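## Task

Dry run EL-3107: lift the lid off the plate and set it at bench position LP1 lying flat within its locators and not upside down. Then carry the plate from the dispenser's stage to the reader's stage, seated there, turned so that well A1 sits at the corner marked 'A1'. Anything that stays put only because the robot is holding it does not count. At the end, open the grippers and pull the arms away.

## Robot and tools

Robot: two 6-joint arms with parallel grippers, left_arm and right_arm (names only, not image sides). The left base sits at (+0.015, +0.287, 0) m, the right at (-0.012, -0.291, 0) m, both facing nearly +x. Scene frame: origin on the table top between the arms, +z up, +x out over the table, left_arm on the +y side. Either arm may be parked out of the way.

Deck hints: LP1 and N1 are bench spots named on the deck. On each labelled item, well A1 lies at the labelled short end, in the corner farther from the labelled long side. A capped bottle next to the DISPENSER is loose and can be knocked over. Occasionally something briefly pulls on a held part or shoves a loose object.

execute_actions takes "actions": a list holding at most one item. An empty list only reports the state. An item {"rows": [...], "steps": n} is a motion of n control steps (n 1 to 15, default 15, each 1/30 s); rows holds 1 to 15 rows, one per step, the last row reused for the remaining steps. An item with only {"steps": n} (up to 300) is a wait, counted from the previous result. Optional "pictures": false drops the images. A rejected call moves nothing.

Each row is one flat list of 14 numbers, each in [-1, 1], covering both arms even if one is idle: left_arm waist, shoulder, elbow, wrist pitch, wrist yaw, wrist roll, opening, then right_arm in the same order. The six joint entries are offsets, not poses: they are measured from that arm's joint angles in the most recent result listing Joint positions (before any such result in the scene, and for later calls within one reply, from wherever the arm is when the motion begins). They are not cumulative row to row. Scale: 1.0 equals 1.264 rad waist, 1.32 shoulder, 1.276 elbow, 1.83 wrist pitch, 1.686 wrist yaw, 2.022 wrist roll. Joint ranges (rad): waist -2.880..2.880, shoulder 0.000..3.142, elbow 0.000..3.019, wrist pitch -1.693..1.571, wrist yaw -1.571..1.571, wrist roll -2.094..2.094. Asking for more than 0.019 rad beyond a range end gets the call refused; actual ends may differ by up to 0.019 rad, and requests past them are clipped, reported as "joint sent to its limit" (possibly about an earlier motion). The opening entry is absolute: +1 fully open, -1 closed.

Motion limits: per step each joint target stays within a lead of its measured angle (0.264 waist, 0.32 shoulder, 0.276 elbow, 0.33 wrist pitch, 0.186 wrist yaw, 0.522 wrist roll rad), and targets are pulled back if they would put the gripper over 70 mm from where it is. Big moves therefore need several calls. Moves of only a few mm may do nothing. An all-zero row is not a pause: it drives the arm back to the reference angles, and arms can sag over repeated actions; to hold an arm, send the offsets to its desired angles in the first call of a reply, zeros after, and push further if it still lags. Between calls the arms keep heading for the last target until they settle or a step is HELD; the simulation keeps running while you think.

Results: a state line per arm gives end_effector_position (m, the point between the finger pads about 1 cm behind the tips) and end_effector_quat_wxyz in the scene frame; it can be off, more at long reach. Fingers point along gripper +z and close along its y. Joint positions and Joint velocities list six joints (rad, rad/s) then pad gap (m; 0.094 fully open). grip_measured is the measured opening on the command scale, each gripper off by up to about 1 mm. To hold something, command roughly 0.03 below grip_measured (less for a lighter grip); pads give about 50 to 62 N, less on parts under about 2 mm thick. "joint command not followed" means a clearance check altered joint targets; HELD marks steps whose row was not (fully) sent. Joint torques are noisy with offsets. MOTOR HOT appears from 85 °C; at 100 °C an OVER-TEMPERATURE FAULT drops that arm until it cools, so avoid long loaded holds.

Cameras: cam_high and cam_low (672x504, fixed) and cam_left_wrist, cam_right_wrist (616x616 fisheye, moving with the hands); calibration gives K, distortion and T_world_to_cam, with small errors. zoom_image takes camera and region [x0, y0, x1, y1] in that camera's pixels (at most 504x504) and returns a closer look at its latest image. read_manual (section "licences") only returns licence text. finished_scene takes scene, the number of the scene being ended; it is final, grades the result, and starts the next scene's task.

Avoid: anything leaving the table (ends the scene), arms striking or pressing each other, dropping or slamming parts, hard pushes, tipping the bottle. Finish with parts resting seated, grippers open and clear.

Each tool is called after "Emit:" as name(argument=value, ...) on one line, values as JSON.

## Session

Emit:
execute_actions(actions=[])

Scene clock: 0.00 s of 9600.00 s.
left_arm: end_effector_position=(+0.2157, +0.0933, +0.3676) grip_measured=+1.000 end_effector_quat_wxyz=(+0.037, -0.188, +0.971, -0.146) | right_arm: end_effector_position=(+0.3968, -0.4524, +0.2919) grip_measured=+1.000 end_effector_quat_wxyz=(-0.034, -0.508, +0.860, -0.033)
Joint positions: left_arm=[-0.586  0.935  1.275 -1.636  0.128 -1.087  0.094] | right_arm=[-0.316  1.484  1.545 -1.626  0.095 -1.404  0.094]
Joint velocities: left_arm=[-0.005 -0.015 -0.022  0.002 -0.037 -0.007  0.   ] | right_arm=[-0.015 -0.005  0.007 -0.012 -0.007 -0.007  0.   ]
Joint torques (N m, as the arm reports them, + toward a larger angle): no reading
Motor temperatures (°C, as the motors report them): left_arm=[32 31 32 32 31 30] | right_arm=[31 30 31 29 32 31]
camera_calibration (this result's frames):
cam_left_wrist: T_world_to_cam=[[0.353851, -0.889188, 0.290058, -0.0982492], [-0.82063, -0.146373, 0.552396, -0.00491818], [-0.448727, -0.433496, -0.781489, 0.553172], [0, 0, 0, 1]] pos_world=[0.278953, 0.151716, 0.463513]
cam_right_wrist: T_world_to_cam=[[0.876617, -0.481157, 0.00559274, -0.567087], [-0.363361, -0.654296, 0.663223, -0.340567], [-0.315455, -0.583425, -0.748401, 0.206859], [0, 0, 0, 1]] pos_world=[0.438623, -0.375003, 0.383857]

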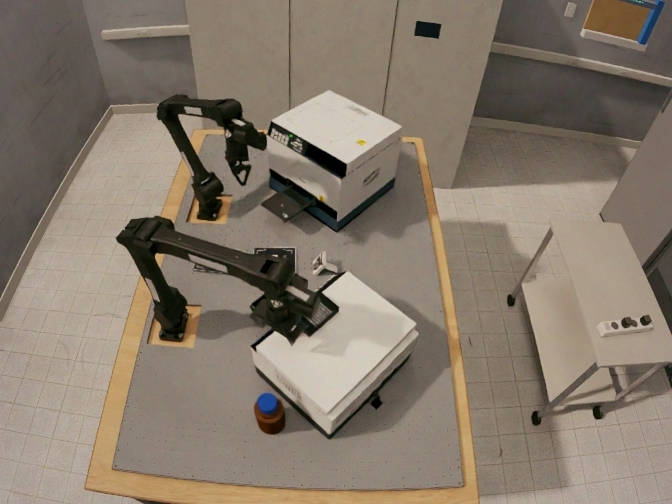

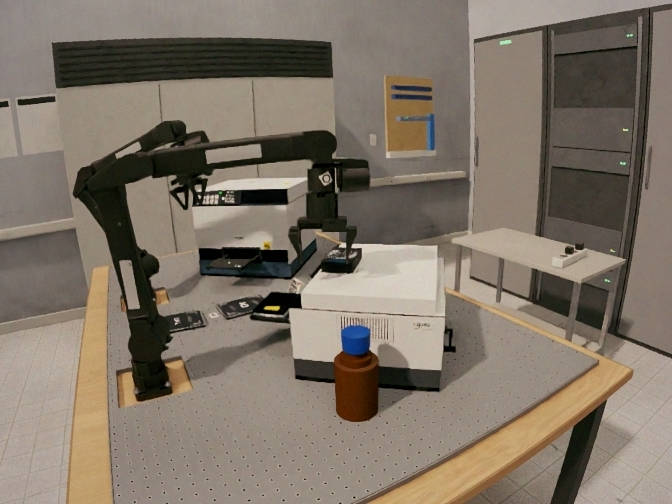

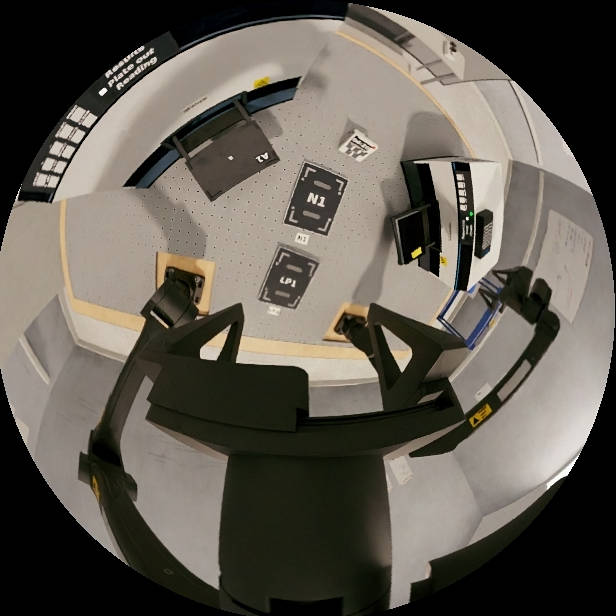

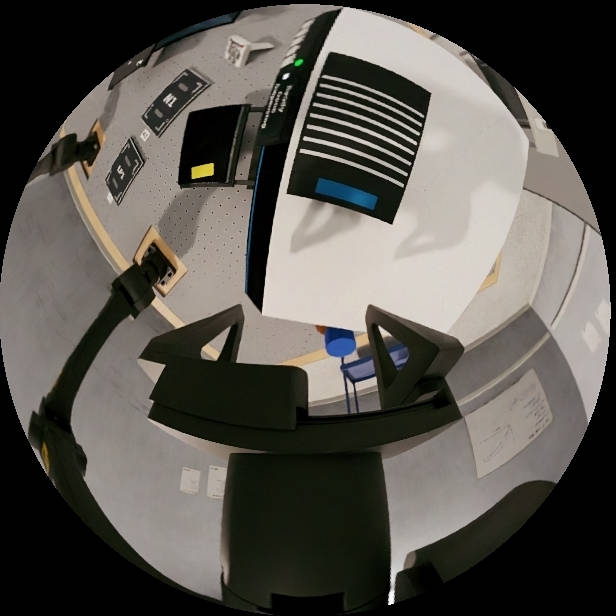

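Emit:
execute_actions(actions=[{"rows":[[-0.25,0,0.02,0,-0.076,1,1,0,-0.6,0,0,0,0,1]]}], pictures=false)

Emit:
execute_actions(actions=[{"steps":20}], pictures=false)

Emit:
execute_actions(actions=[{"rows":[[0,0,0.02,0,0,0.22,1,-0.6,0,-0.28,0,0,0.7,1]]}], pictures=false)

Emit:
execute_actions(actions=[{"steps":15}], pictures=false)

Emit:
execute_actions(actions=[{"rows":[[0,0.1,0.1,0,0,0,1,0,0,0,0,0,0,1],[0,0.2,0.2,0,0,0,1,0,0,0,0,0,0,1],[0,0.3,0.3,0,0,0,1,0,0,0,0,0,0,1],[0,0.4,0.4,0.02,0,0,1,0,0,0,0,0,0,1],[0,0.5,0.5,0.04,0,0,1,0,0,0,0,0,0,1],[0,0.6,0.51,0.05,0,0,1,0,0,0,0,0,0,1],[0,0.73,0.51,0.05,0,0,1,0,0,0,0,0,0,1]]}], pictures=false)

Emit:
execute_actions(actions=[{"steps":40}])

Scene clock: 2.40 s of 9600.00 s.
left_arm: end_effector_position=(+0.1605, +0.0496, +0.3662) grip_measured=+1.000 end_effector_quat_wxyz=(+0.129, +0.623, +0.770, -0.046) | right_arm: end_effector_position=(+0.2833, -0.4126, +0.4580) grip_measured=+1.000 end_effector_quat_wxyz=(+0.114, -0.484, +0.842, -0.206)
Joint positions: left_arm=[-0.917  0.935  1.275 -1.636  0.002  0.342  0.094] | right_arm=[-0.316  1.009  1.529 -1.624  0.095 -1.404  0.094]
Joint velocities: left_arm=[ 0.005 -0.005  0.002 -0.007 -0.007  2.791  0.   ] | right_arm=[-0.005 -1.333 -0.017 -0.017 -0.066  0.007  0.   ]
Joint torques (N m, as the arm reports them, + toward a larger angle): left_arm=[ 3.2  -4.46 12.    0.72 -0.21  0.07] | right_arm=[-0.39 -4.18 10.03  1.77  0.    0.12]
Motor temperatures (°C, as the motors report them): left_arm=[32 31 33 32 31 30] | right_arm=[31 30 32 29 32 31]
Steps of this call (steps 1 to 57: nothing new was sent; steps 58 to 72: all 15 steps of this action). Readings (joint positions):
58: left_arm=[-0.605 0.935 1.275 -1.636 0.067 -1.019] | right_arm=[-0.316 1.478 1.545 -1.625 0.095 -1.404]
59: left_arm=[-0.658 0.935 1.275 -1.636 0.018 -0.922] | right_arm=[-0.316 1.468 1.538 -1.624 0.095 -1.404]
61: left_arm=[-0.806 0.935 1.275 -1.636 0.004 -0.728] | right_arm=[-0.316 1.426 1.529 -1.624 0.095 -1.404]
65: left_arm=[-0.928 0.935 1.275 -1.636 0.005 -0.336] | right_arm=[-0.316 1.299 1.529 -1.624 0.095 -1.404]
72: the state above

Scene clock: 3.07 s of 9600.00 s.
left_arm: end_effector_position=(+0.1605, +0.0496, +0.3662) grip_measured=+1.000 end_effector_quat_wxyz=(+0.137, +0.816, +0.561, -0.008) | right_arm: end_effector_position=(+0.1723, -0.3736, +0.5392) grip_measured=+1.000 end_effector_quat_wxyz=(+0.215, -0.453, +0.803, -0.323)
Joint positions: left_arm=[-0.917  0.935  1.275 -1.636  0.002  0.919  0.094] | right_arm=[-0.316  0.694  1.542 -1.626  0.095 -1.404  0.094]
Joint velocities: left_arm=[ 0.005  0.005 -0.022  0.002  0.066 -0.007  0.   ] | right_arm=[-0.034  0.161  0.012 -0.007  0.051 -0.022  0.   ]
Joint torques (N m, as the arm reports them, + toward a larger angle): left_arm=[ 1.86 -4.59 12.12  0.83 -0.16  0.06] | right_arm=[-0.38  1.39  8.3   2.28  0.01  0.14]
Motor temperatures (°C, as the motors report them): left_arm=[32 31 33 32 31 30] | right_arm=[31 30 32 29 32 31]
Steps of this call (steps 1 to 20: the robot went on to your last target). Readings (joint positions):
1: left_arm=[-0.916 0.935 1.275 -1.636 0.002 0.439] | right_arm=[-0.316 0.964 1.529 -1.624 0.095 -1.404]
2: left_arm=[-0.917 0.935 1.275 -1.636 0.002 0.533] | right_arm=[-0.316 0.918 1.529 -1.624 0.095 -1.404]
4: left_arm=[-0.916 0.935 1.275 -1.636 0.002 0.676] | right_arm=[-0.316 0.826 1.529 -1.624 0.095 -1.404]
8: left_arm=[-0.916 0.935 1.275 -1.636 0.002 0.824] | right_arm=[-0.316 0.664 1.532 -1.624 0.095 -1.404]
20: the state above

Scene clock: 3.57 s of 9600.00 s.
left_arm: end_effector_position=(+0.1605, +0.0496, +0.3662) grip_measured=+1.000 end_effector_quat_wxyz=(+0.135, +0.915, +0.379, +0.021) | right_arm: end_effector_position=(+0.0674, -0.4960, +0.3681) grip_measured=+1.000 end_effector_quat_wxyz=(+0.122, +0.424, +0.883, -0.161)
Joint positions: left_arm=[-0.917  0.935  1.275 -1.636  0.002  1.339  0.094] | right_arm=[-1.099  0.715  1.159 -1.621  0.098 -0.246  0.094]
Joint velocities: left_arm=[ 0.005  0.005  0.017 -0.007 -0.051  0.066  0.   ] | right_arm=[ 0.083 -0.103  0.017  0.012  0.051  1.648  0.   ]
Joint torques (N m, as the arm reports them, + toward a larger angle): left_arm=[ 1.92 -3.84 12.06  0.79 -0.07  0.17] | right_arm=[ 1.32 -0.39 11.69  1.51 -0.05  0.18]
Motor temperatures (°C, as the motors report them): left_arm=[32 31 33 32 31 30] | right_arm=[31 30 32 29 32 31]
Steps of this call (steps 1 to 15: all 15 steps of this action). Readings (joint positions):
1: left_arm=[-0.917 0.935 1.275 -1.636 0.002 0.978] | right_arm=[-0.327 0.697 1.526 -1.622 0.092 -1.364]
2: left_arm=[-0.917 0.935 1.275 -1.636 0.002 1.054] | right_arm=[-0.364 0.689 1.489 -1.618 0.091 -1.307]
4: left_arm=[-0.917 0.935 1.275 -1.636 0.002 1.164] | right_arm=[-0.462 0.677 1.387 -1.618 0.091 -1.196]
8: left_arm=[-0.917 0.935 1.275 -1.636 0.002 1.277] | right_arm=[-0.744 0.691 1.201 -1.620 0.091 -0.863]
15: the state above

Scene clock: 4.07 s of 9600.00 s.
left_arm: end_effector_position=(+0.1606, +0.0497, +0.3662) grip_measured=+1.000 end_effector_quat_wxyz=(+0.135, +0.918, +0.372, +0.022) | right_arm: end_effector_position=(+0.0687, -0.4923, +0.3706) grip_measured=+1.000 end_effector_quat_wxyz=(+0.146, +0.518, +0.830, -0.148)
Joint positions: left_arm=[-0.916  0.935  1.275 -1.636  0.002  1.355  0.094] | right_arm=[-1.086  0.702  1.159 -1.621  0.098 -0.012  0.094]
Joint velocities: left_arm=[ 0.005 -0.005 -0.007 -0.017 -0.037  0.007  0.   ] | right_arm=[-0.015 -0.015  0.002  0.012  0.022 -0.007  0.   ]
Joint torques (N m, as the arm reports them, + toward a larger angle): left_arm=[ 1.94 -4.94 12.12  0.92 -0.07  0.1 ] | right_arm=[ 0.57  0.   11.66  1.52 -0.01  0.24]
Motor temperatures (°C, as the motors report them): left_arm=[32 31 33 32 31 30] | right_arm=[31 30 32 29 32 31]
Steps of this call (steps 1 to 15: the robot went on to your last target). Readings (joint positions):
1: left_arm=[-0.916 0.935 1.275 -1.636 0.002 1.342] | right_arm=[-1.096 0.711 1.159 -1.621 0.098 -0.197]
2: left_arm=[-0.917 0.935 1.275 -1.636 0.002 1.345] | right_arm=[-1.092 0.708 1.159 -1.621 0.098 -0.158]
4: left_arm=[-0.916 0.935 1.275 -1.636 0.002 1.349] | right_arm=[-1.088 0.704 1.159 -1.621 0.098 -0.102]
8: left_arm=[-0.916 0.935 1.275 -1.636 0.002 1.352] | right_arm=[-1.086 0.702 1.159 -1.621 0.098 -0.044]
15: the state above

Scene clock: 4.57 s of 9600.00 s.
left_arm: end_effector_position=(+0.2871, -0.1551, +0.3517) grip_measured=+1.000 end_effector_quat_wxyz=(+0.106, +0.921, +0.373, +0.017) | right_arm: end_effector_position=(+0.0687, -0.4923, +0.3706) grip_measured=+1.000 end_effector_quat_wxyz=(+0.146, +0.518, +0.830, -0.148)
Joint positions: left_arm=[-0.917  1.581  1.801 -1.576  0.002  1.355  0.094] | right_arm=[-1.086  0.702  1.159 -1.621  0.098 -0.012  0.094]
Joint velocities: left_arm=[ 0.005  1.265  0.427  0.11   0.022 -0.022  0.   ] | right_arm=[ 0.005  0.005 -0.007 -0.007 -0.022 -0.007  0.   ]
Joint torques (N m, as the arm reports them, + toward a larger angle): left_arm=[  1.27 -11.95  11.98   0.83  -0.06  -0.02] | right_arm=[-0.41  0.54  9.62  1.74  0.1   0.08]
Motor temperatures (°C, as the motors report them): left_arm=[32 31 33 32 31 30] | right_arm=[31 30 32 29 32 31]
Steps of this call (steps 1 to 15: all 15 steps of this action). Readings (joint positions):
1: left_arm=[-0.917 0.942 1.281 -1.637 0.002 1.355] | right_arm=[-1.086 0.702 1.159 -1.621 0.098 -0.012]
2: left_arm=[-0.917 0.963 1.307 -1.641 0.002 1.355] | right_arm=[-1.086 0.702 1.159 -1.621 0.098 -0.012]
4: left_arm=[-0.917 1.044 1.395 -1.643 0.002 1.355] | right_arm=[-1.086 0.702 1.159 -1.621 0.098 -0.012]
8: left_arm=[-0.917 1.238 1.567 -1.611 0.002 1.355] | right_arm=[-1.086 0.702 1.159 -1.621 0.098 -0.012]
15: the state above

Scene clock: 5.90 s of 9600.00 s.
left_arm: end_effector_position=(+0.3250, -0.2158, +0.2029) grip_measured=+1.000 end_effector_quat_wxyz=(-0.010, +0.927, +0.376, -0.003) | right_arm: end_effector_position=(+0.0687, -0.4923, +0.3706) grip_measured=+1.000 end_effector_quat_wxyz=(+0.146, +0.518, +0.830, -0.148)
Joint positions: left_arm=[-0.916  1.917  1.878 -1.553  0.002  1.355  0.094] | right_arm=[-1.086  0.702  1.159 -1.621  0.098 -0.012  0.094]
Joint velocities: left_arm=[-0.005 -0.015  0.017 -0.002  0.007  0.066  0.   ] | right_arm=[-0.015 -0.015 -0.012 -0.002  0.022  0.037  0.   ]
Joint torques (N m, as the arm reports them, + toward a larger angle): left_arm=[  1.67 -20.87  13.76   0.45  -0.02   0.06] | right_arm=[-0.41  0.52  9.62  1.73  0.1   0.08]
Motor temperatures (°C, as the motors report them): left_arm=[32 31 34 32 31 30] | right_arm=[31 30 32 29 32 31]
Steps of this call (steps 1 to 40: the robot went on to your last target). Readings (joint positions):
1: left_arm=[-0.917 1.624 1.813 -1.573 0.002 1.355] | right_arm=[-1.086 0.702 1.159 -1.621 0.098 -0.012]
2: left_arm=[-0.917 1.665 1.821 -1.572 0.002 1.355] | right_arm=[-1.086 0.702 1.159 -1.621 0.098 -0.012]
4: left_arm=[-0.917 1.751 1.838 -1.570 0.002 1.355] | right_arm=[-1.086 0.702 1.159 -1.621 0.098 -0.012]
8: left_arm=[-0.917 1.902 1.865 -1.553 0.002 1.355] | right_arm=[-1.086 0.702 1.159 -1.621 0.098 -0.012]
40: the state above
camera_calibration (this result's frames):
cam_left_wrist: T_world_to_cam=[[-0.695343, 0.718543, 0.0139474, 0.37993], [0.583524, 0.553142, 0.594587, -0.183408], [0.419521, 0.421581, -0.80391, 0.246498], [0, 0, 0, 1]] pos_world=[0.267793, -0.275464, 0.301915]
cam_right_wrist: T_world_to_cam=[[-0.900167, -0.427987, 0.0807829, -0.178735], [-0.402254, 0.888057, 0.222591, 0.387154], [-0.167006, 0.167874, -0.971559, 0.581402], [0, 0, 0, 1]] pos_world=[0.0919402, -0.517913, 0.493128]

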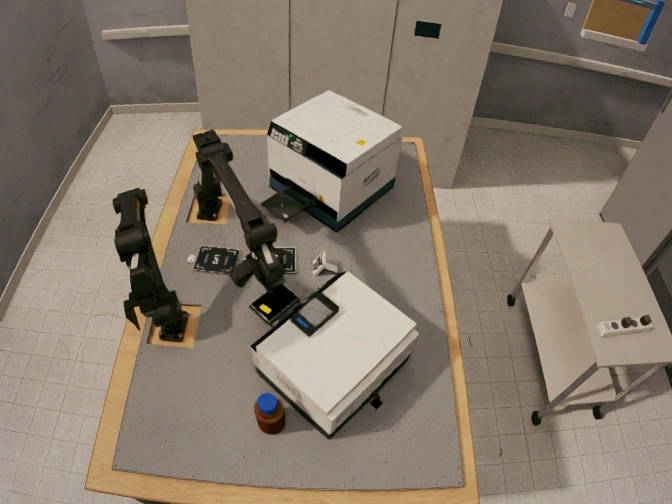

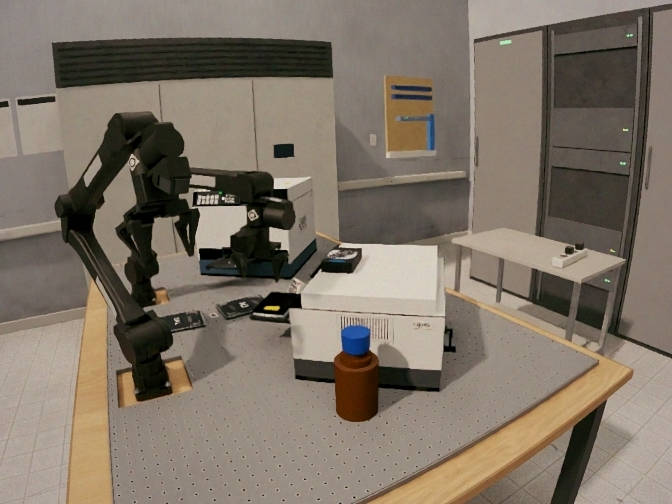

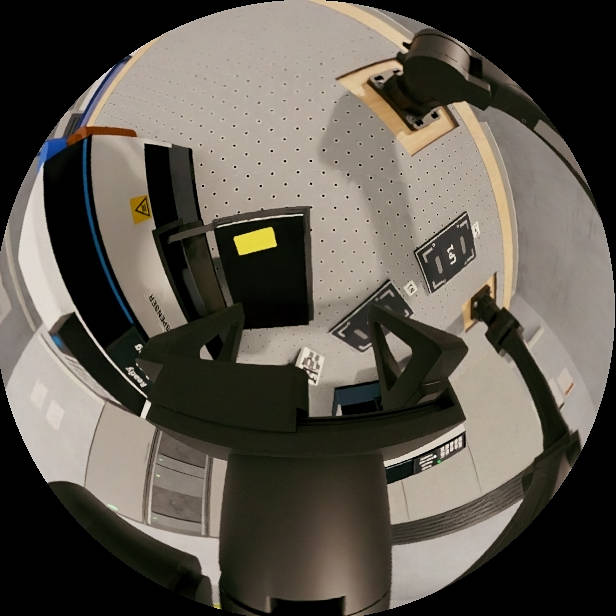

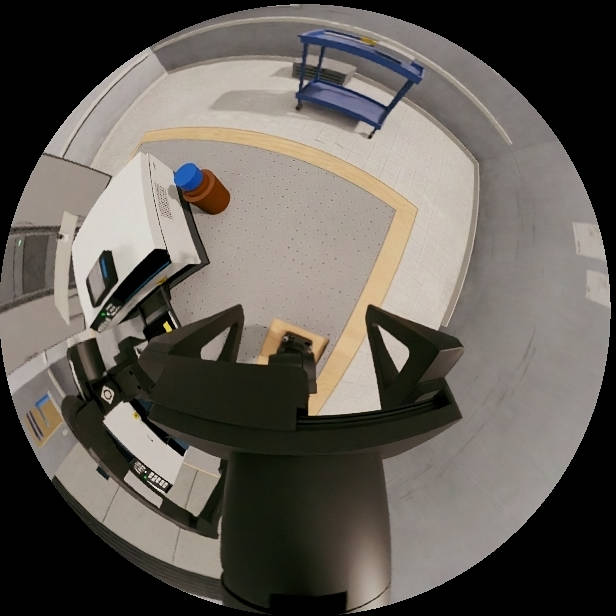

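Emit:
execute_actions(actions=[{"rows":[[0.018,0,0.04,0,0,-0.042,1,0,0,0,0,0,0,1],[0.018,0.02,0.07,0,0,-0.042,1,0,0,0,0,0,0,1],[0.018,0.05,0.1,0,0,-0.042,1,0,0,0,0,0,0,1],[0.018,0.082,0.122,0.008,0,-0.042,1,0,0,0,0,0,0,1]]}], pictures=false)

Emit:
execute_actions(actions=[{"steps":10}])

Emit:
zoom_image(camera="cam_left_wrist", region=[190,170,420,370])

Scene clock: 8.77 s of 9600.00 s.
left_arm: end_effector_position=(+0.3495, -0.2450, +0.1957) grip_measured=+1.000 end_effector_quat_wxyz=(+0.007, +0.911, +0.413, +0.000) | right_arm: end_effector_position=(+0.0687, -0.4923, +0.3706) grip_measured=+1.000 end_effector_quat_wxyz=(+0.146, +0.518, +0.830, -0.148)
Joint positions: left_arm=[-0.908  2.005  1.995 -1.546  0.002  1.281  0.094] | right_arm=[-1.086  0.702  1.159 -1.621  0.098 -0.012  0.094]
Joint velocities: left_arm=[ 0.005 -0.005 -0.002  0.012 -0.066 -0.051  0.   ] | right_arm=[-0.005 -0.005 -0.007 -0.012 -0.022 -0.066  0.   ]
Joint torques (N m, as the arm reports them, + toward a larger angle): left_arm=[  3.29 -17.97  13.12   0.23  -0.05  -0.06] | right_arm=[-0.42  0.5   9.61  1.75  0.1   0.09]
Motor temperatures (°C, as the motors report them): left_arm=[32 31 34 32 31 30] | right_arm=[31 30 32 29 32 31]
Steps of this call (steps 1 to 15: the robot went on to your last target; steps 16 to 71: nothing new was sent; steps 72 to 86: all 15 steps of this action). Readings (joint positions):
72: left_arm=[-0.916 1.917 1.878 -1.553 0.002 1.344] | right_arm=[-1.086 0.702 1.159 -1.621 0.098 -0.012]
73: left_arm=[-0.916 1.917 1.881 -1.553 0.002 1.331] | right_arm=[-1.086 0.702 1.159 -1.621 0.098 -0.012]
75: left_arm=[-0.914 1.934 1.917 -1.554 0.002 1.313] | right_arm=[-1.086 0.702 1.159 -1.621 0.098 -0.012]
79: left_arm=[-0.910 1.983 1.995 -1.546 0.002 1.292] | right_arm=[-1.086 0.702 1.159 -1.621 0.098 -0.012]
86: the state above

Scene clock: 9.10 s of 9600.00 s.
left_arm: end_effector_position=(+0.3495, -0.2450, +0.1957) grip_measured=+1.000 end_effector_quat_wxyz=(+0.007, +0.910, +0.414, +0.000) | right_arm: end_effector_position=(+0.0687, -0.4923, +0.3706) grip_measured=+1.000 end_effector_quat_wxyz=(+0.146, +0.518, +0.830, -0.148)
Joint positions: left_arm=[-0.908  2.005  1.995 -1.546  0.002  1.279  0.094] | right_arm=[-1.086  0.702  1.159 -1.621  0.098 -0.012  0.094]
Joint velocities: left_arm=[-0.015 -0.005 -0.012 -0.022  0.007 -0.007  0.   ] | right_arm=[ 0.005 -0.015  0.002 -0.007 -0.081  0.007  0.   ]
Joint torques (N m, as the arm reports them, + toward a larger angle): left_arm=[  1.75 -18.84  13.09   0.49  -0.07  -0.09] | right_arm=[-0.39  0.53  9.61  1.74  0.1   0.09]
Motor temperatures (°C, as the motors report them): left_arm=[32 31 34 32 31 30] | right_arm=[31 30 33 29 32 31]
Steps of this call (steps 1 to 10: the robot went on to your last target). Readings (joint positions):
1: left_arm=[-0.908 2.005 1.995 -1.546 0.002 1.281] | right_arm=[-1.086 0.702 1.159 -1.621 0.098 -0.012]
2: left_arm=[-0.908 2.005 1.995 -1.546 0.002 1.280] | right_arm=[-1.086 0.702 1.159 -1.621 0.098 -0.012]
4: left_arm=[-0.908 2.005 1.995 -1.546 0.002 1.280] | right_arm=[-1.086 0.702 1.159 -1.621 0.098 -0.012]
8: left_arm=[-0.908 2.005 1.995 -1.546 0.002 1.279] | right_arm=[-1.086 0.702 1.159 -1.621 0.098 -0.012]
10: the state above
camera_calibration (this result's frames):
cam_left_wrist: T_world_to_cam=[[-0.753314, 0.657325, -0.0210361, 0.430186], [0.522688, 0.617816, 0.587452, -0.138802], [0.399143, 0.431541, -0.808985, 0.253277], [0, 0, 0, 1]] pos_world=[0.295521, -0.306317, 0.295486]
cam_right_wrist: T_world_to_cam=[[-0.900167, -0.427987, 0.0807829, -0.178735], [-0.402254, 0.888057, 0.222591, 0.387154], [-0.167006, 0.167874, -0.971559, 0.581402], [0, 0, 0, 1]] pos_world=[0.0919402, -0.517913, 0.493128]

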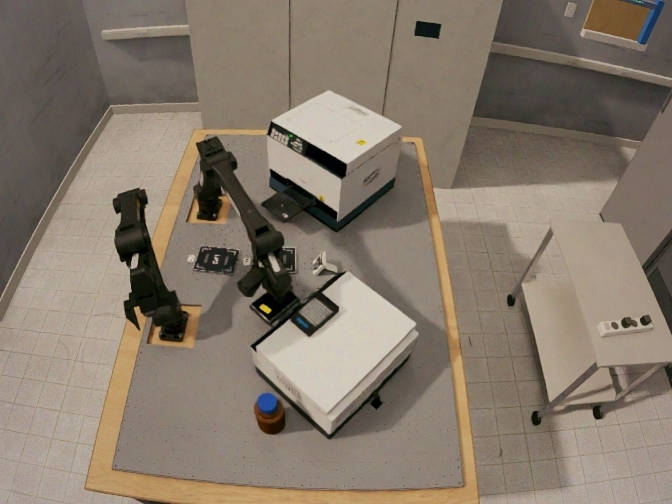

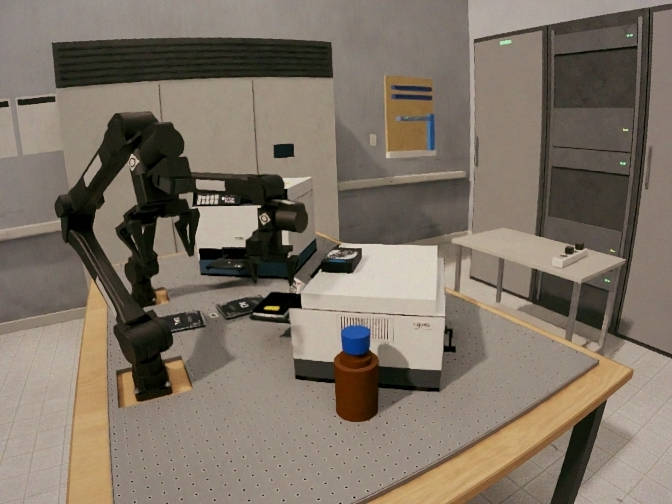

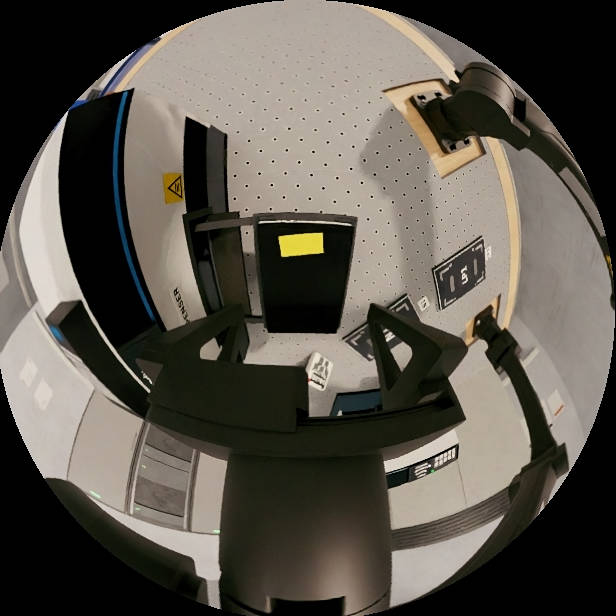

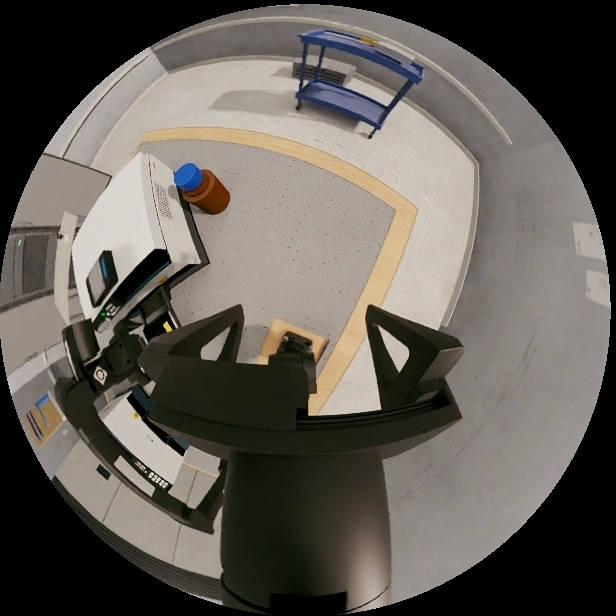

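Region (190, 170, 420, 370) of cam_left_wrist's 616x616 image, scaled by 2.191, with more detail than that image has; it fills the top 438 rows of this view, and the rest is white.

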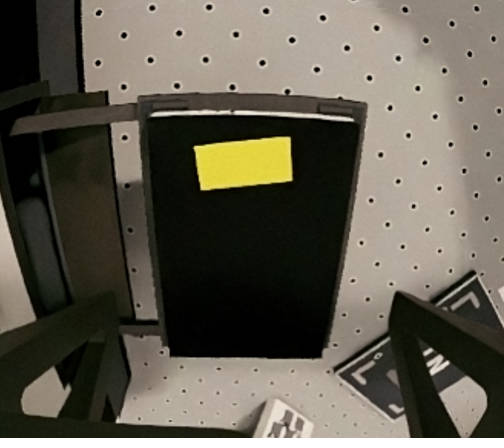

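Emit:
execute_actions(actions=[{"rows":[[0,0.012,-0.015,0.015,0,0.02,1,0,0,0,0,0,0,1],[0,0.022,-0.032,0.033,0,0.02,1,0,0,0,0,0,0,1],[0,0.031,-0.05,0.05,0,0.022,1,0,0,0,0,0,0,1]]}])

Emit:
zoom_image(camera="cam_left_wrist", region=[190,190,420,390])

Scene clock: 13.93 s of 9600.00 s.
left_arm: end_effector_position=(+0.3508, -0.2471, +0.1556) grip_measured=+1.000 end_effector_quat_wxyz=(+0.000, +0.917, +0.399, -0.001) | right_arm: end_effector_position=(+0.0687, -0.4923, +0.3706) grip_measured=+1.000 end_effector_quat_wxyz=(+0.146, +0.518, +0.830, -0.148)
Joint positions: left_arm=[-0.908  2.03   1.93  -1.47   0.002  1.313  0.094] | right_arm=[-1.086  0.702  1.159 -1.621  0.098 -0.012  0.094]
Joint velocities: left_arm=[-0.005  0.005  0.007 -0.022  0.051  0.007  0.   ] | right_arm=[-0.015 -0.005 -0.017  0.002  0.022 -0.066  0.   ]
Joint torques (N m, as the arm reports them, + toward a larger angle): left_arm=[  1.05 -19.12   9.91   0.92  -0.09   0.18] | right_arm=[-0.4   0.54  9.62  1.73  0.1   0.09]
Motor temperatures (°C, as the motors report them): left_arm=[32 31 35 32 31 30] | right_arm=[31 30 33 29 32 31]
Steps of this call (steps 1 to 15: the robot went on to your last target; steps 16 to 90: nothing new was sent; then 1.33 s passed at rest; steps 91 to 105: all 15 steps of this action). Readings (joint positions):
91: left_arm=[-0.908 2.005 1.993 -1.544 0.002 1.283] | right_arm=[-1.086 0.702 1.159 -1.621 0.098 -0.012]
92: left_arm=[-0.908 2.005 1.987 -1.534 0.002 1.288] | right_arm=[-1.086 0.702 1.159 -1.621 0.098 -0.012]
94: left_arm=[-0.908 2.005 1.965 -1.497 0.002 1.297] | right_arm=[-1.086 0.702 1.159 -1.621 0.098 -0.012]
98: left_arm=[-0.908 2.020 1.934 -1.474 0.002 1.307] | right_arm=[-1.086 0.702 1.159 -1.621 0.098 -0.012]
105: the state above
camera_calibration (this result's frames):
cam_left_wrist: T_world_to_cam=[[-0.730668, 0.682691, -0.00758365, 0.427942], [0.547526, 0.592568, 0.590829, -0.130088], [0.407847, 0.427548, -0.806761, 0.21678], [0, 0, 0, 1]] pos_world=[0.295497, -0.30775, 0.254995]
cam_right_wrist: T_world_to_cam=[[-0.900167, -0.427987, 0.0807829, -0.178735], [-0.402254, 0.888057, 0.222591, 0.387154], [-0.167006, 0.167874, -0.971559, 0.581402], [0, 0, 0, 1]] pos_world=[0.0919402, -0.517913, 0.493128]

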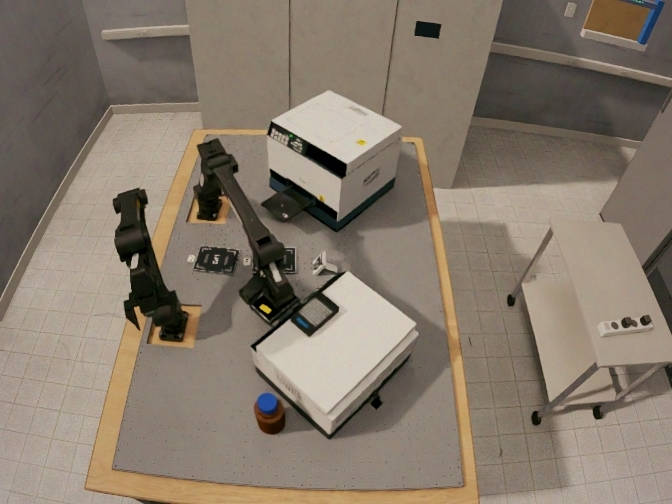

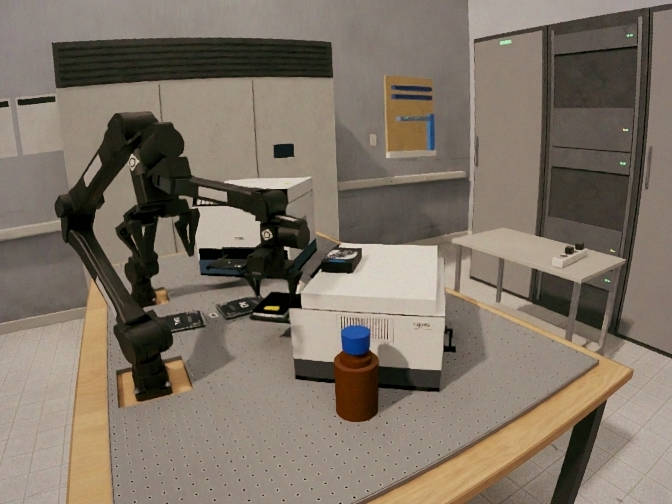

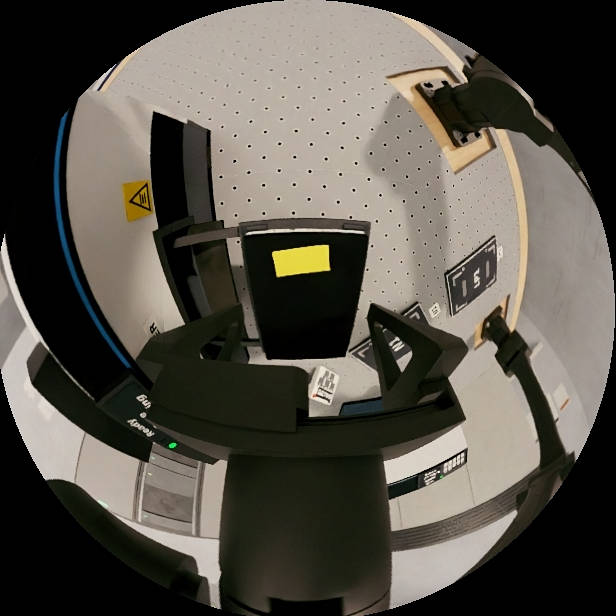

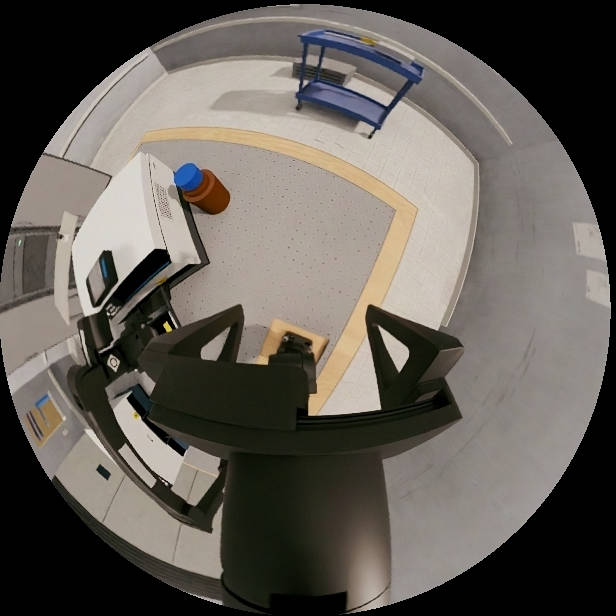

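Region (190, 190, 420, 390) of cam_left_wrist's 616x616 image, scaled by 2.191, with more detail than that image has; it fills the top 438 rows of this view, and the rest is white.

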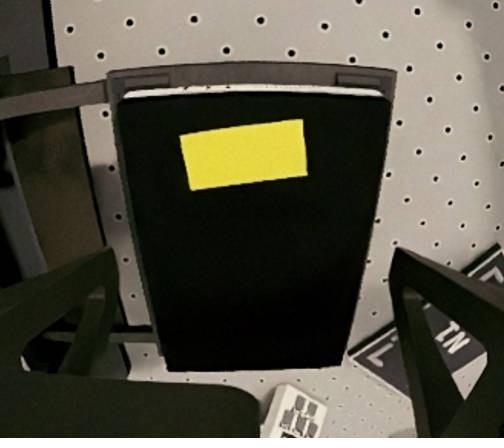

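Emit:
execute_actions(actions=[{"rows":[[0,0.012,-0.012,0.014,0,0,1,0,0,0,0,0,0,1],[0,0.022,-0.024,0.026,0,0,1,0,0,0,0,0,0,1]]}])

Emit:
zoom_image(camera="cam_left_wrist", region=[190,190,420,390])

Scene clock: 15.17 s of 9600.00 s.
left_arm: end_effector_position=(+0.3506, -0.2467, +0.1420) grip_measured=+1.000 end_effector_quat_wxyz=(-0.000, +0.917, +0.398, -0.001) | right_arm: end_effector_position=(+0.0687, -0.4923, +0.3706) grip_measured=+1.000 end_effector_quat_wxyz=(+0.146, +0.518, +0.830, -0.148)
Joint positions: left_arm=[-0.908  2.034  1.901 -1.438  0.002  1.314  0.094] | right_arm=[-1.086  0.702  1.159 -1.621  0.098 -0.012  0.094]
Joint velocities: left_arm=[ 0.005 -0.015 -0.007 -0.017  0.022 -0.007  0.   ] | right_arm=[ 0.015 -0.005  0.007  0.007  0.007 -0.007  0.   ]
Joint torques (N m, as the arm reports them, + toward a larger angle): left_arm=[  1.59 -18.59   9.71   0.8   -0.04   0.  ] | right_arm=[-0.39  0.47  9.61  1.74  0.1   0.09]
Motor temperatures (°C, as the motors report them): left_arm=[32 31 35 32 31 30] | right_arm=[31 30 33 29 32 31]
Steps of this call (steps 1 to 15: the robot went on to your last target; steps 16 to 22: nothing new was sent; steps 23 to 37: all 15 steps of this action). Readings (joint positions):
23: left_arm=[-0.908 2.030 1.928 -1.468 0.002 1.314] | right_arm=[-1.086 0.702 1.159 -1.621 0.098 -0.012]
24: left_arm=[-0.908 2.030 1.923 -1.461 0.002 1.314] | right_arm=[-1.086 0.702 1.159 -1.621 0.098 -0.012]
26: left_arm=[-0.908 2.031 1.913 -1.445 0.002 1.314] | right_arm=[-1.086 0.702 1.159 -1.621 0.098 -0.012]
30: left_arm=[-0.908 2.034 1.901 -1.439 0.002 1.314] | right_arm=[-1.086 0.702 1.159 -1.621 0.098 -0.012]
37: the state above
camera_calibration (this result's frames):
cam_left_wrist: T_world_to_cam=[[-0.729891, 0.683533, -0.00647866, 0.427165], [0.548563, 0.59137, 0.591067, -0.122872], [0.407845, 0.42786, -0.806597, 0.205834], [0, 0, 0, 1]] pos_world=[0.295239, -0.307387, 0.241418]
cam_right_wrist: T_world_to_cam=[[-0.900167, -0.427987, 0.0807829, -0.178735], [-0.402254, 0.888057, 0.222591, 0.387154], [-0.167006, 0.167874, -0.971559, 0.581402], [0, 0, 0, 1]] pos_world=[0.0919402, -0.517913, 0.493128]

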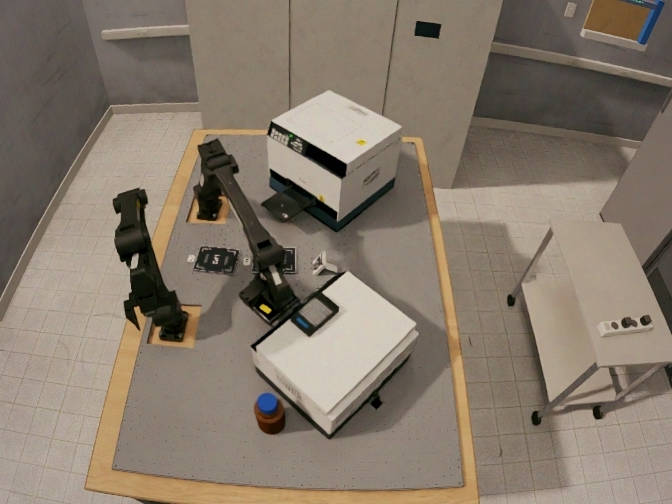

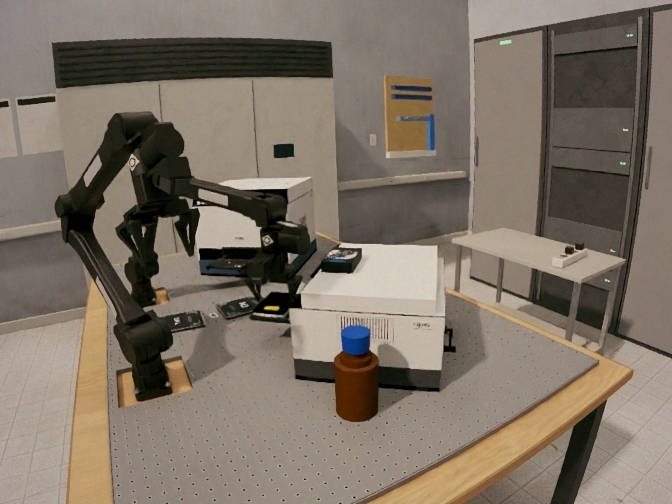

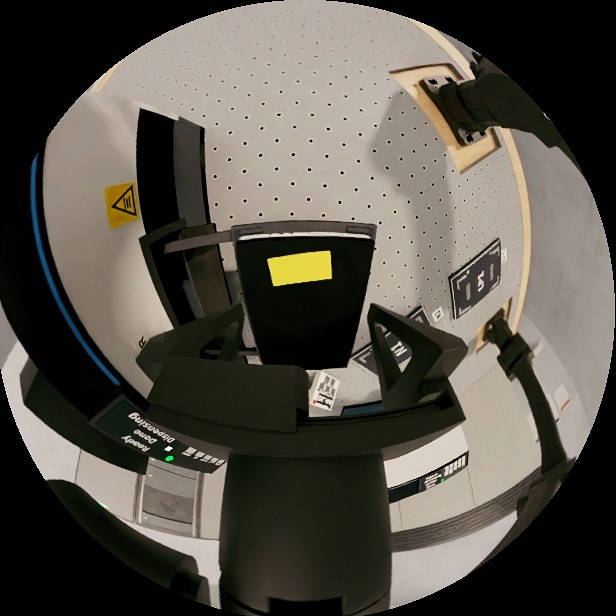

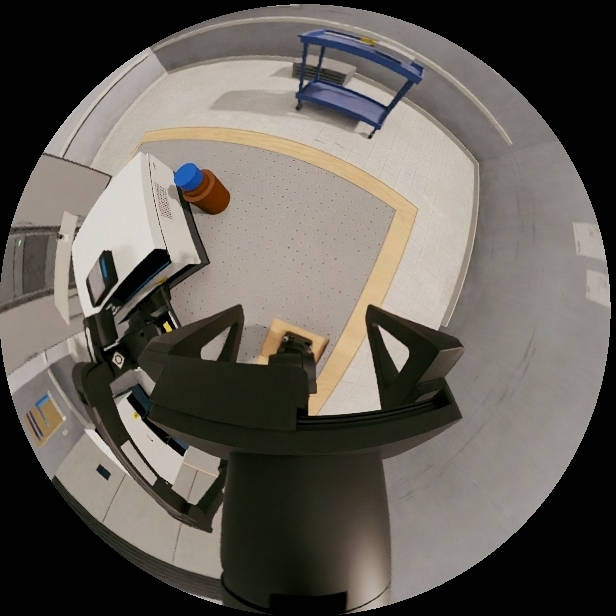

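Region (190, 190, 420, 390) of cam_left_wrist's 616x616 image, scaled by 2.191, with more detail than that image has; it fills the top 438 rows of this view, and the rest is white.

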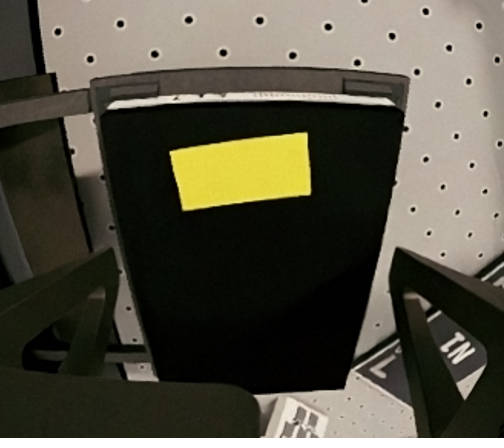

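Emit:
execute_actions(actions=[{"rows":[[0,0.025,0,0.009,0,0,1,0,0,0,0,0,0,1]]}], pictures=false)

Emit:
execute_actions(actions=[{"rows":[[0,0,0.006,0,0,0,0.76,0,0,0,0,0,0,1]]}])

Scene clock: 16.17 s of 9600.00 s.
left_arm: end_effector_position=(+0.3506, -0.2467, +0.1416) grip_measured=+1.000 end_effector_quat_wxyz=(-0.001, +0.917, +0.398, -0.001) | right_arm: end_effector_position=(+0.0687, -0.4923, +0.3706) grip_measured=+1.000 end_effector_quat_wxyz=(+0.146, +0.518, +0.830, -0.148)
Joint positions: left_arm=[-0.908  2.035  1.901 -1.438  0.002  1.314  0.094] | right_arm=[-1.086  0.702  1.159 -1.621  0.098 -0.012  0.094]
Joint velocities: left_arm=[ 0.005 -0.015 -0.012 -0.017 -0.051  0.081  0.   ] | right_arm=[-0.015  0.015 -0.012 -0.027 -0.095 -0.022  0.   ]
Joint torques (N m, as the arm reports them, + toward a larger angle): left_arm=[  2.   -18.14   9.62   0.86  -0.1    0.08] | right_arm=[-0.4   0.53  9.62  1.74  0.1   0.09]
Motor temperatures (°C, as the motors report them): left_arm=[32 32 35 32 31 30] | right_arm=[31 30 33 29 32 31]
Steps of this call (steps 1 to 15: the robot went on to your last target; steps 16 to 30: all 15 steps of this action). Readings (joint positions):
16: left_arm=[-0.908 2.034 1.901 -1.438 0.002 1.314] | right_arm=[-1.086 0.702 1.159 -1.621 0.098 -0.012]
17: left_arm=[-0.908 2.034 1.901 -1.438 0.002 1.314] | right_arm=[-1.086 0.702 1.159 -1.621 0.098 -0.012]
19: left_arm=[-0.908 2.034 1.901 -1.438 0.002 1.314] | right_arm=[-1.086 0.702 1.159 -1.621 0.098 -0.012]
23: left_arm=[-0.908 2.035 1.901 -1.438 0.002 1.314] | right_arm=[-1.086 0.702 1.159 -1.621 0.098 -0.012]
30: the state above

Scene clock: 16.67 s of 9600.00 s.
left_arm: end_effector_position=(+0.3506, -0.2467, +0.1416) grip_measured=+0.763 end_effector_quat_wxyz=(-0.001, +0.917, +0.398, -0.001) | right_arm: end_effector_position=(+0.0687, -0.4923, +0.3706) grip_measured=+1.000 end_effector_quat_wxyz=(+0.146, +0.518, +0.830, -0.148)
Joint positions: left_arm=[-0.908  2.035  1.901 -1.438  0.002  1.314  0.083] | right_arm=[-1.086  0.702  1.159 -1.621  0.098 -0.012  0.094]
Joint velocities: left_arm=[-0.015 -0.005 -0.012 -0.002  0.022 -0.081 -0.   ] | right_arm=[ 0.005 -0.005  0.002 -0.002 -0.051 -0.066  0.   ]
Joint torques (N m, as the arm reports them, + toward a larger angle): left_arm=[  0.85 -20.97  10.28   0.12   0.01   0.  ] | right_arm=[-0.4   0.52  9.62  1.73  0.1   0.09]
Motor temperatures (°C, as the motors report them): left_arm=[32 32 35 32 31 30] | right_arm=[31 30 33 29 32 31]
Steps of this call (steps 1 to 15: all 15 steps of this action). Readings (joint positions):
1: left_arm=[-0.908 2.035 1.901 -1.438 0.002 1.314] | right_arm=[-1.086 0.702 1.159 -1.621 0.098 -0.012]
2: left_arm=[-0.908 2.035 1.901 -1.438 0.002 1.314] | right_arm=[-1.086 0.702 1.159 -1.621 0.098 -0.012]
4: left_arm=[-0.908 2.035 1.901 -1.438 0.002 1.314] | right_arm=[-1.086 0.702 1.159 -1.621 0.098 -0.012]
8: left_arm=[-0.908 2.035 1.901 -1.438 0.002 1.314] | right_arm=[-1.086 0.702 1.159 -1.621 0.098 -0.012]
15: the state above
camera_calibration (this result's frames):
cam_left_wrist: T_world_to_cam=[[-0.729893, 0.683537, -0.00574043, 0.427068], [0.548804, 0.590988, 0.591225, -0.122797], [0.407517, 0.428381, -0.806486, 0.205688], [0, 0, 0, 1]] pos_world=[0.295284, -0.307458, 0.240937]
cam_right_wrist: T_world_to_cam=[[-0.900167, -0.427987, 0.0807829, -0.178735], [-0.402254, 0.888057, 0.222591, 0.387154], [-0.167006, 0.167874, -0.971559, 0.581402], [0, 0, 0, 1]] pos_world=[0.0919402, -0.517913, 0.493128]

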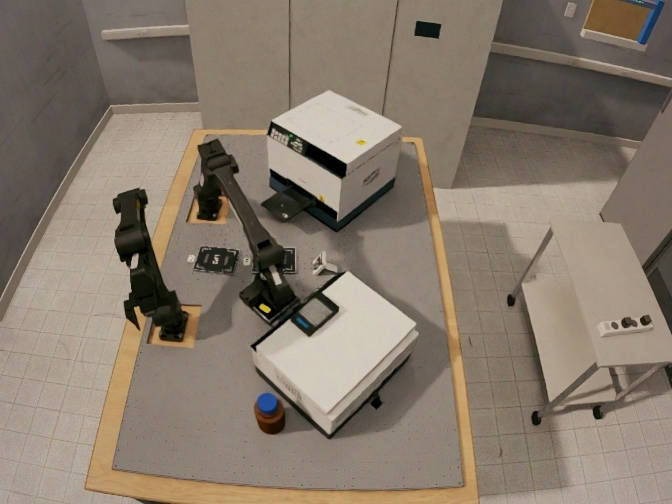

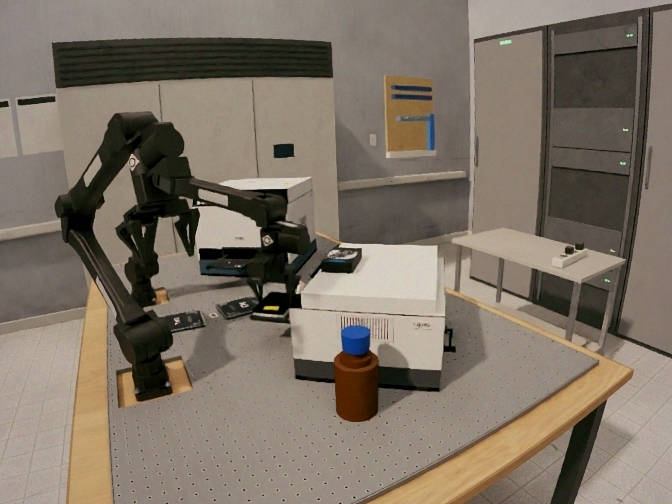

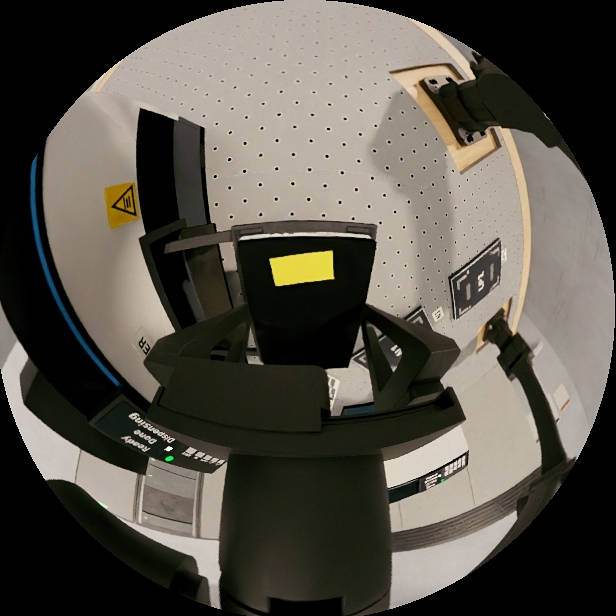

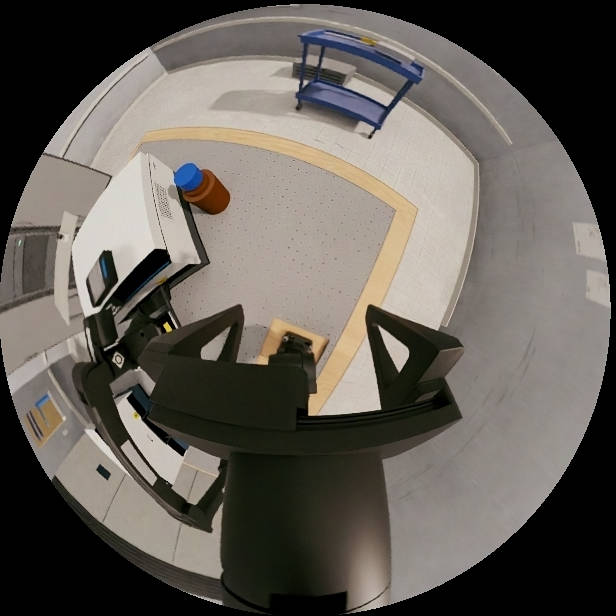

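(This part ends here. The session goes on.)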